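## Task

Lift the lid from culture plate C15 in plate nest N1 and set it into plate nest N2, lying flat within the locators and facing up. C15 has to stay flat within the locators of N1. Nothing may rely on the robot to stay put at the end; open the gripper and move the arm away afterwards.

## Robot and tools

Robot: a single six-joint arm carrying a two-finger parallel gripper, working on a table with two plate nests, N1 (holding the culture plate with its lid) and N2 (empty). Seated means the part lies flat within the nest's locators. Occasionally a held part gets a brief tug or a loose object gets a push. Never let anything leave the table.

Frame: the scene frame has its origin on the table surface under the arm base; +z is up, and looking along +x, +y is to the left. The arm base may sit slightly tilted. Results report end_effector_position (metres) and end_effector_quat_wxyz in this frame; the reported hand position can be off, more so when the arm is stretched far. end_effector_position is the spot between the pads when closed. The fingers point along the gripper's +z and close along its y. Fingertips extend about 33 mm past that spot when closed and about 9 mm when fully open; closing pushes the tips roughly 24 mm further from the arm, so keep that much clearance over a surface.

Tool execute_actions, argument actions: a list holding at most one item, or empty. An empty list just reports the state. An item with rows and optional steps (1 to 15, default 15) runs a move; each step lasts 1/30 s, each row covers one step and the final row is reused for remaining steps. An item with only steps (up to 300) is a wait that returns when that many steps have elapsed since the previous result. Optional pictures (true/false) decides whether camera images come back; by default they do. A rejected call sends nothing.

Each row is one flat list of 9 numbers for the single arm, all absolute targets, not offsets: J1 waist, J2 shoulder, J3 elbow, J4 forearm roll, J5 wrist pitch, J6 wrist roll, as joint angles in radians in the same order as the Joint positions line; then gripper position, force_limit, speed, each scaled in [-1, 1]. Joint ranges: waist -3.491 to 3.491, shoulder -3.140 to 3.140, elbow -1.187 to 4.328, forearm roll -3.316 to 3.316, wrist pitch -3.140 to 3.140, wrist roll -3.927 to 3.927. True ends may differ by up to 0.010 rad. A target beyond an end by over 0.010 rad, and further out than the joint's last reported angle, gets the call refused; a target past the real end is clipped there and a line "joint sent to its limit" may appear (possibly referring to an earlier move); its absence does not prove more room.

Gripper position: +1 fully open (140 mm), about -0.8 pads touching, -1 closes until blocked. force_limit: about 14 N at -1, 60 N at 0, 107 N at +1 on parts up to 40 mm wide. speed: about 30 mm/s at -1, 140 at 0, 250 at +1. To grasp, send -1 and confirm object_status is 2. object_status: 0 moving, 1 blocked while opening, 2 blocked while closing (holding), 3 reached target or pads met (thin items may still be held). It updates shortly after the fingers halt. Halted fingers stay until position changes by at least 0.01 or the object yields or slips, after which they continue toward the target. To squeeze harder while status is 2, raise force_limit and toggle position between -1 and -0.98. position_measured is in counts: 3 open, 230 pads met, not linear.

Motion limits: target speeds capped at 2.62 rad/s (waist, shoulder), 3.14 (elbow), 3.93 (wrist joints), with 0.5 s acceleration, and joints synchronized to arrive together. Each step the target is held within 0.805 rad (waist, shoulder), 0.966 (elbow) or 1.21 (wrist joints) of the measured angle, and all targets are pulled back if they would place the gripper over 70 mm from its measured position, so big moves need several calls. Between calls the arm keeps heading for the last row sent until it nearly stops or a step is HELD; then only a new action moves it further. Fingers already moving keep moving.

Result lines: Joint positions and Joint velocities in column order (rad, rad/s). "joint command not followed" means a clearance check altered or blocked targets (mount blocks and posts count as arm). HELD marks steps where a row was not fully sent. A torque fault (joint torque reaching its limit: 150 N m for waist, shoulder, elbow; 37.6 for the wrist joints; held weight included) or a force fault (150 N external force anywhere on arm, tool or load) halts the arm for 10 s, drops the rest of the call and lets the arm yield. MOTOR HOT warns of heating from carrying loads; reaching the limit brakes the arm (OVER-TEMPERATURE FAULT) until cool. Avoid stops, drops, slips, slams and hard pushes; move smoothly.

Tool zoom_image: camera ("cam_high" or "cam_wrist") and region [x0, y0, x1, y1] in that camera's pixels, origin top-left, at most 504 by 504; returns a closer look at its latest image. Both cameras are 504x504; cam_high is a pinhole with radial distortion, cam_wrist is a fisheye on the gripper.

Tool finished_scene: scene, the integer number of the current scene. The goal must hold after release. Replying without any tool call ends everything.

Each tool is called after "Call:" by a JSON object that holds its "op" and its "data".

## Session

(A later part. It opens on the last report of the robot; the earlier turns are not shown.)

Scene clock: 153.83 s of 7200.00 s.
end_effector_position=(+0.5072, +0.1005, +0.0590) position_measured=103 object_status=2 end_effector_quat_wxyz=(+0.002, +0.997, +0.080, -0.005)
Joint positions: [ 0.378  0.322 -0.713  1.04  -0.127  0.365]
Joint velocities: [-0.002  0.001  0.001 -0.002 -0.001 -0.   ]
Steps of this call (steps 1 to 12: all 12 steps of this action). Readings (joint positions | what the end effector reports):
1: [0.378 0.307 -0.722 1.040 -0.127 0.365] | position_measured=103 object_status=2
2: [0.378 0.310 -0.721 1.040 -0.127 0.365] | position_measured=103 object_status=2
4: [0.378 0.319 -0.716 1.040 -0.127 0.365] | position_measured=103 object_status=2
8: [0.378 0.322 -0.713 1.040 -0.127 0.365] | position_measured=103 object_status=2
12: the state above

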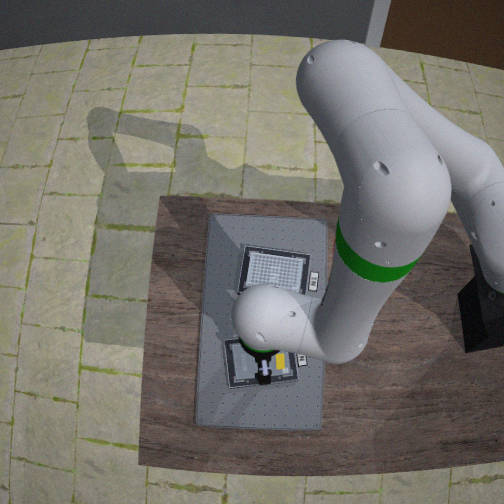

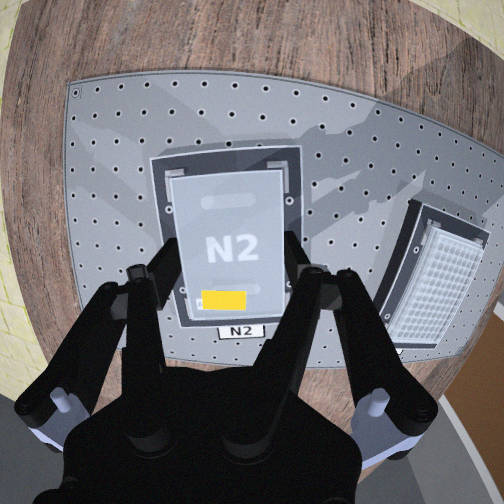

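Good match; 2 mm more, release, lift.

Call:
{"op": "execute_actions", "data": {"actions": [{"rows":[[0.377,0.329,-0.7085,1.04,-0.1275,0.365,0.1,-0.5,0]],"steps":8}]}}

Call:
{"op": "execute_actions", "data": {"actions": [{"rows":[[0.377,0.329,-0.7085,1.04,-0.1275,0.365,0.6,-0.5,0]],"steps":9}]}}

Call:
{"op": "zoom_image", "data": {"camera": "cam_wrist", "region": [120,120,340,340]}}

Call:
{"op": "execute_actions", "data": {"actions": [{"rows":[[0.377,0.1,-0.76,1.04,-0.1275,0.365,0.6,-0.5,0]]}]}}

Call:
{"op": "zoom_image", "data": {"camera": "cam_wrist", "region": [150,150,450,400]}}

Scene clock: 161.17 s of 7200.00 s.
end_effector_position=(+0.5072, +0.1004, +0.0566) position_measured=103 object_status=2 end_effector_quat_wxyz=(+0.002, +0.997, +0.080, -0.006)
Joint positions: [ 0.377  0.329 -0.709  1.04  -0.128  0.365]
Joint velocities: [-0.001  0.002  0.002  0.    -0.001 -0.   ]
Steps of this call (steps 1 to 15: the robot went on to your last target; steps 16 to 90: nothing new was sent; then 4.07 s passed at rest; steps 91 to 98: all 8 steps of this action). Readings (joint positions | what the end effector reports):
91: [0.377 0.322 -0.713 1.040 -0.128 0.365] | position_measured=103 object_status=2
92: [0.377 0.324 -0.712 1.040 -0.128 0.365] | position_measured=103 object_status=2
94: [0.377 0.328 -0.709 1.040 -0.128 0.365] | position_measured=103 object_status=2
98: the state above

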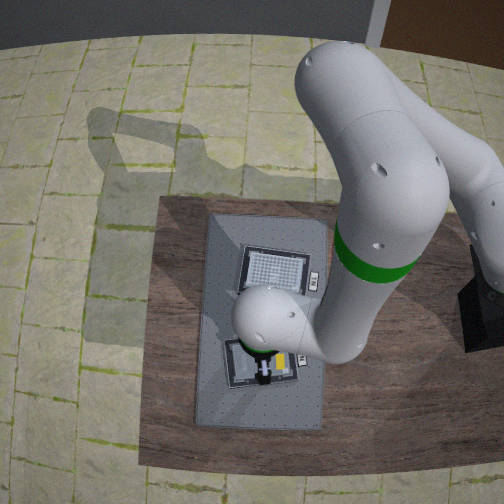

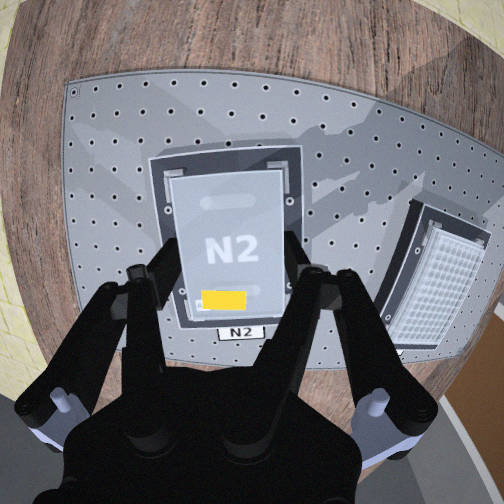

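Scene clock: 161.47 s of 7200.00 s.
end_effector_position=(+0.5072, +0.1004, +0.0566) position_measured=53 object_status=0 end_effector_quat_wxyz=(+0.002, +0.997, +0.080, -0.006)
Joint positions: [ 0.377  0.329 -0.708  1.04  -0.128  0.365]
Joint velocities: [ 0.001 -0.001 -0.001  0.002 -0.001 -0.   ]
Steps of this call (steps 1 to 9: all 9 steps of this action). Readings (joint positions | what the end effector reports):
1: [0.377 0.329 -0.709 1.040 -0.128 0.365] | position_measured=103 object_status=0
2: [0.377 0.329 -0.709 1.040 -0.128 0.365] | position_measured=103 object_status=0
4: [0.377 0.329 -0.709 1.040 -0.128 0.365] | position_measured=84 object_status=0
8: [0.377 0.329 -0.708 1.040 -0.128 0.365] | position_measured=55 object_status=0
9: the state above

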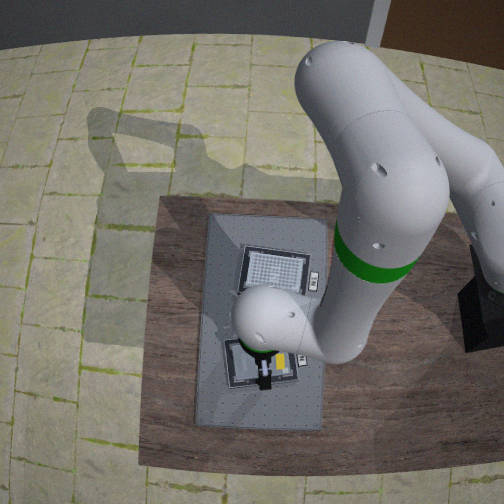

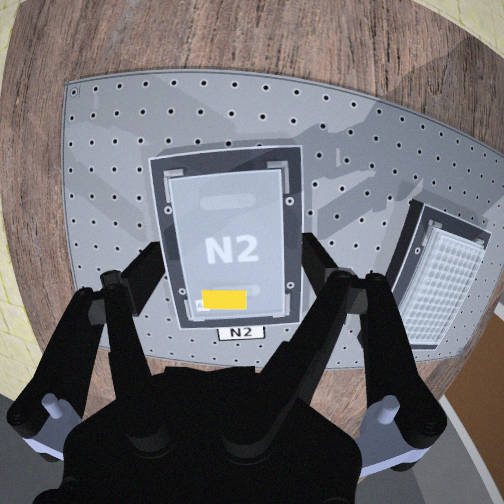

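Region (120, 120, 340, 340) of cam_wrist's 504x504 image, scaled by 2.291, with more detail than that image has.

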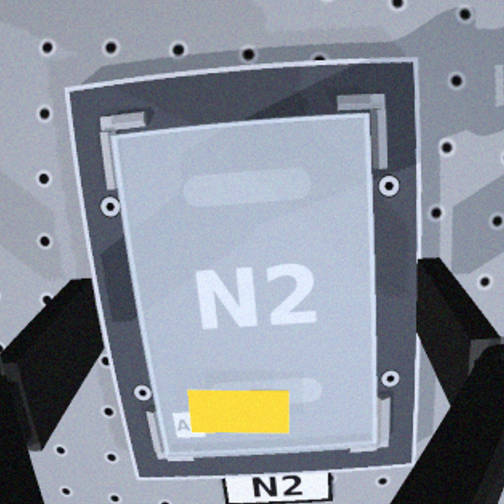

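Scene clock: 161.97 s of 7200.00 s.
end_effector_position=(+0.5704, +0.1110, +0.1508) position_measured=53 object_status=3 end_effector_quat_wxyz=(-0.020, +0.994, +0.070, +0.079)
Joint positions: [ 0.377  0.101 -0.76   1.04  -0.128  0.365]
Joint velocities: [-0.001 -0.013 -0.006 -0.001 -0.001 -0.001]
Steps of this call (steps 1 to 15: all 15 steps of this action). Readings (joint positions | what the end effector reports):
1: [0.377 0.329 -0.708 1.040 -0.128 0.365] | position_measured=53 object_status=0
2: [0.377 0.327 -0.709 1.040 -0.128 0.365] | position_measured=53 object_status=0
4: [0.377 0.304 -0.713 1.040 -0.128 0.365] | position_measured=53 object_status=0
8: [0.377 0.203 -0.737 1.040 -0.128 0.365] | position_measured=53 object_status=3
15: the state above

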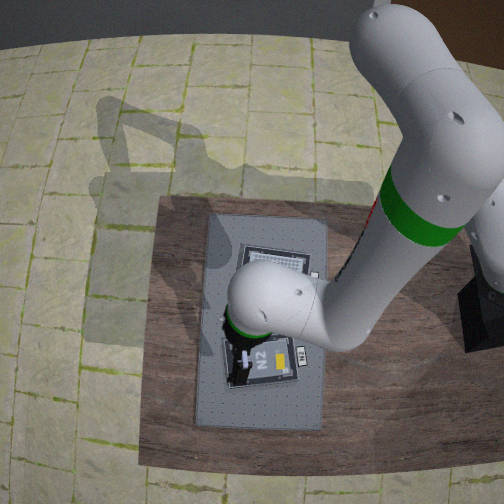

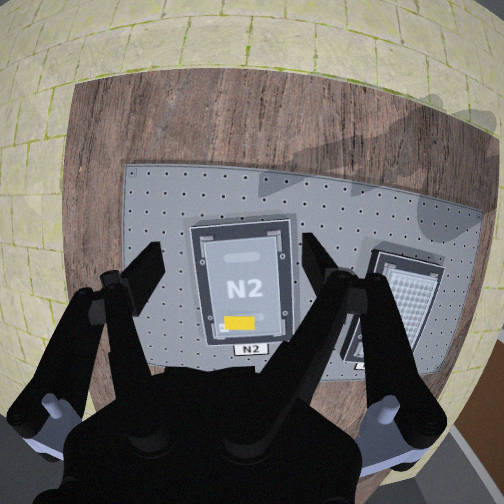

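Region (150, 150, 450, 400) of cam_wrist's 504x504 image, scaled by 1.680, with more detail than that image has.

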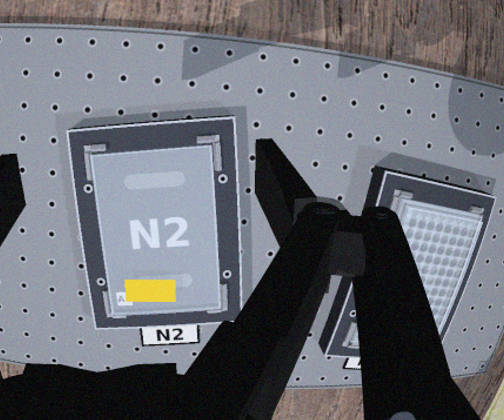

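Call:
{"op": "finished_scene", "data": {"scene": 1}}

The scene is finished: the task was done.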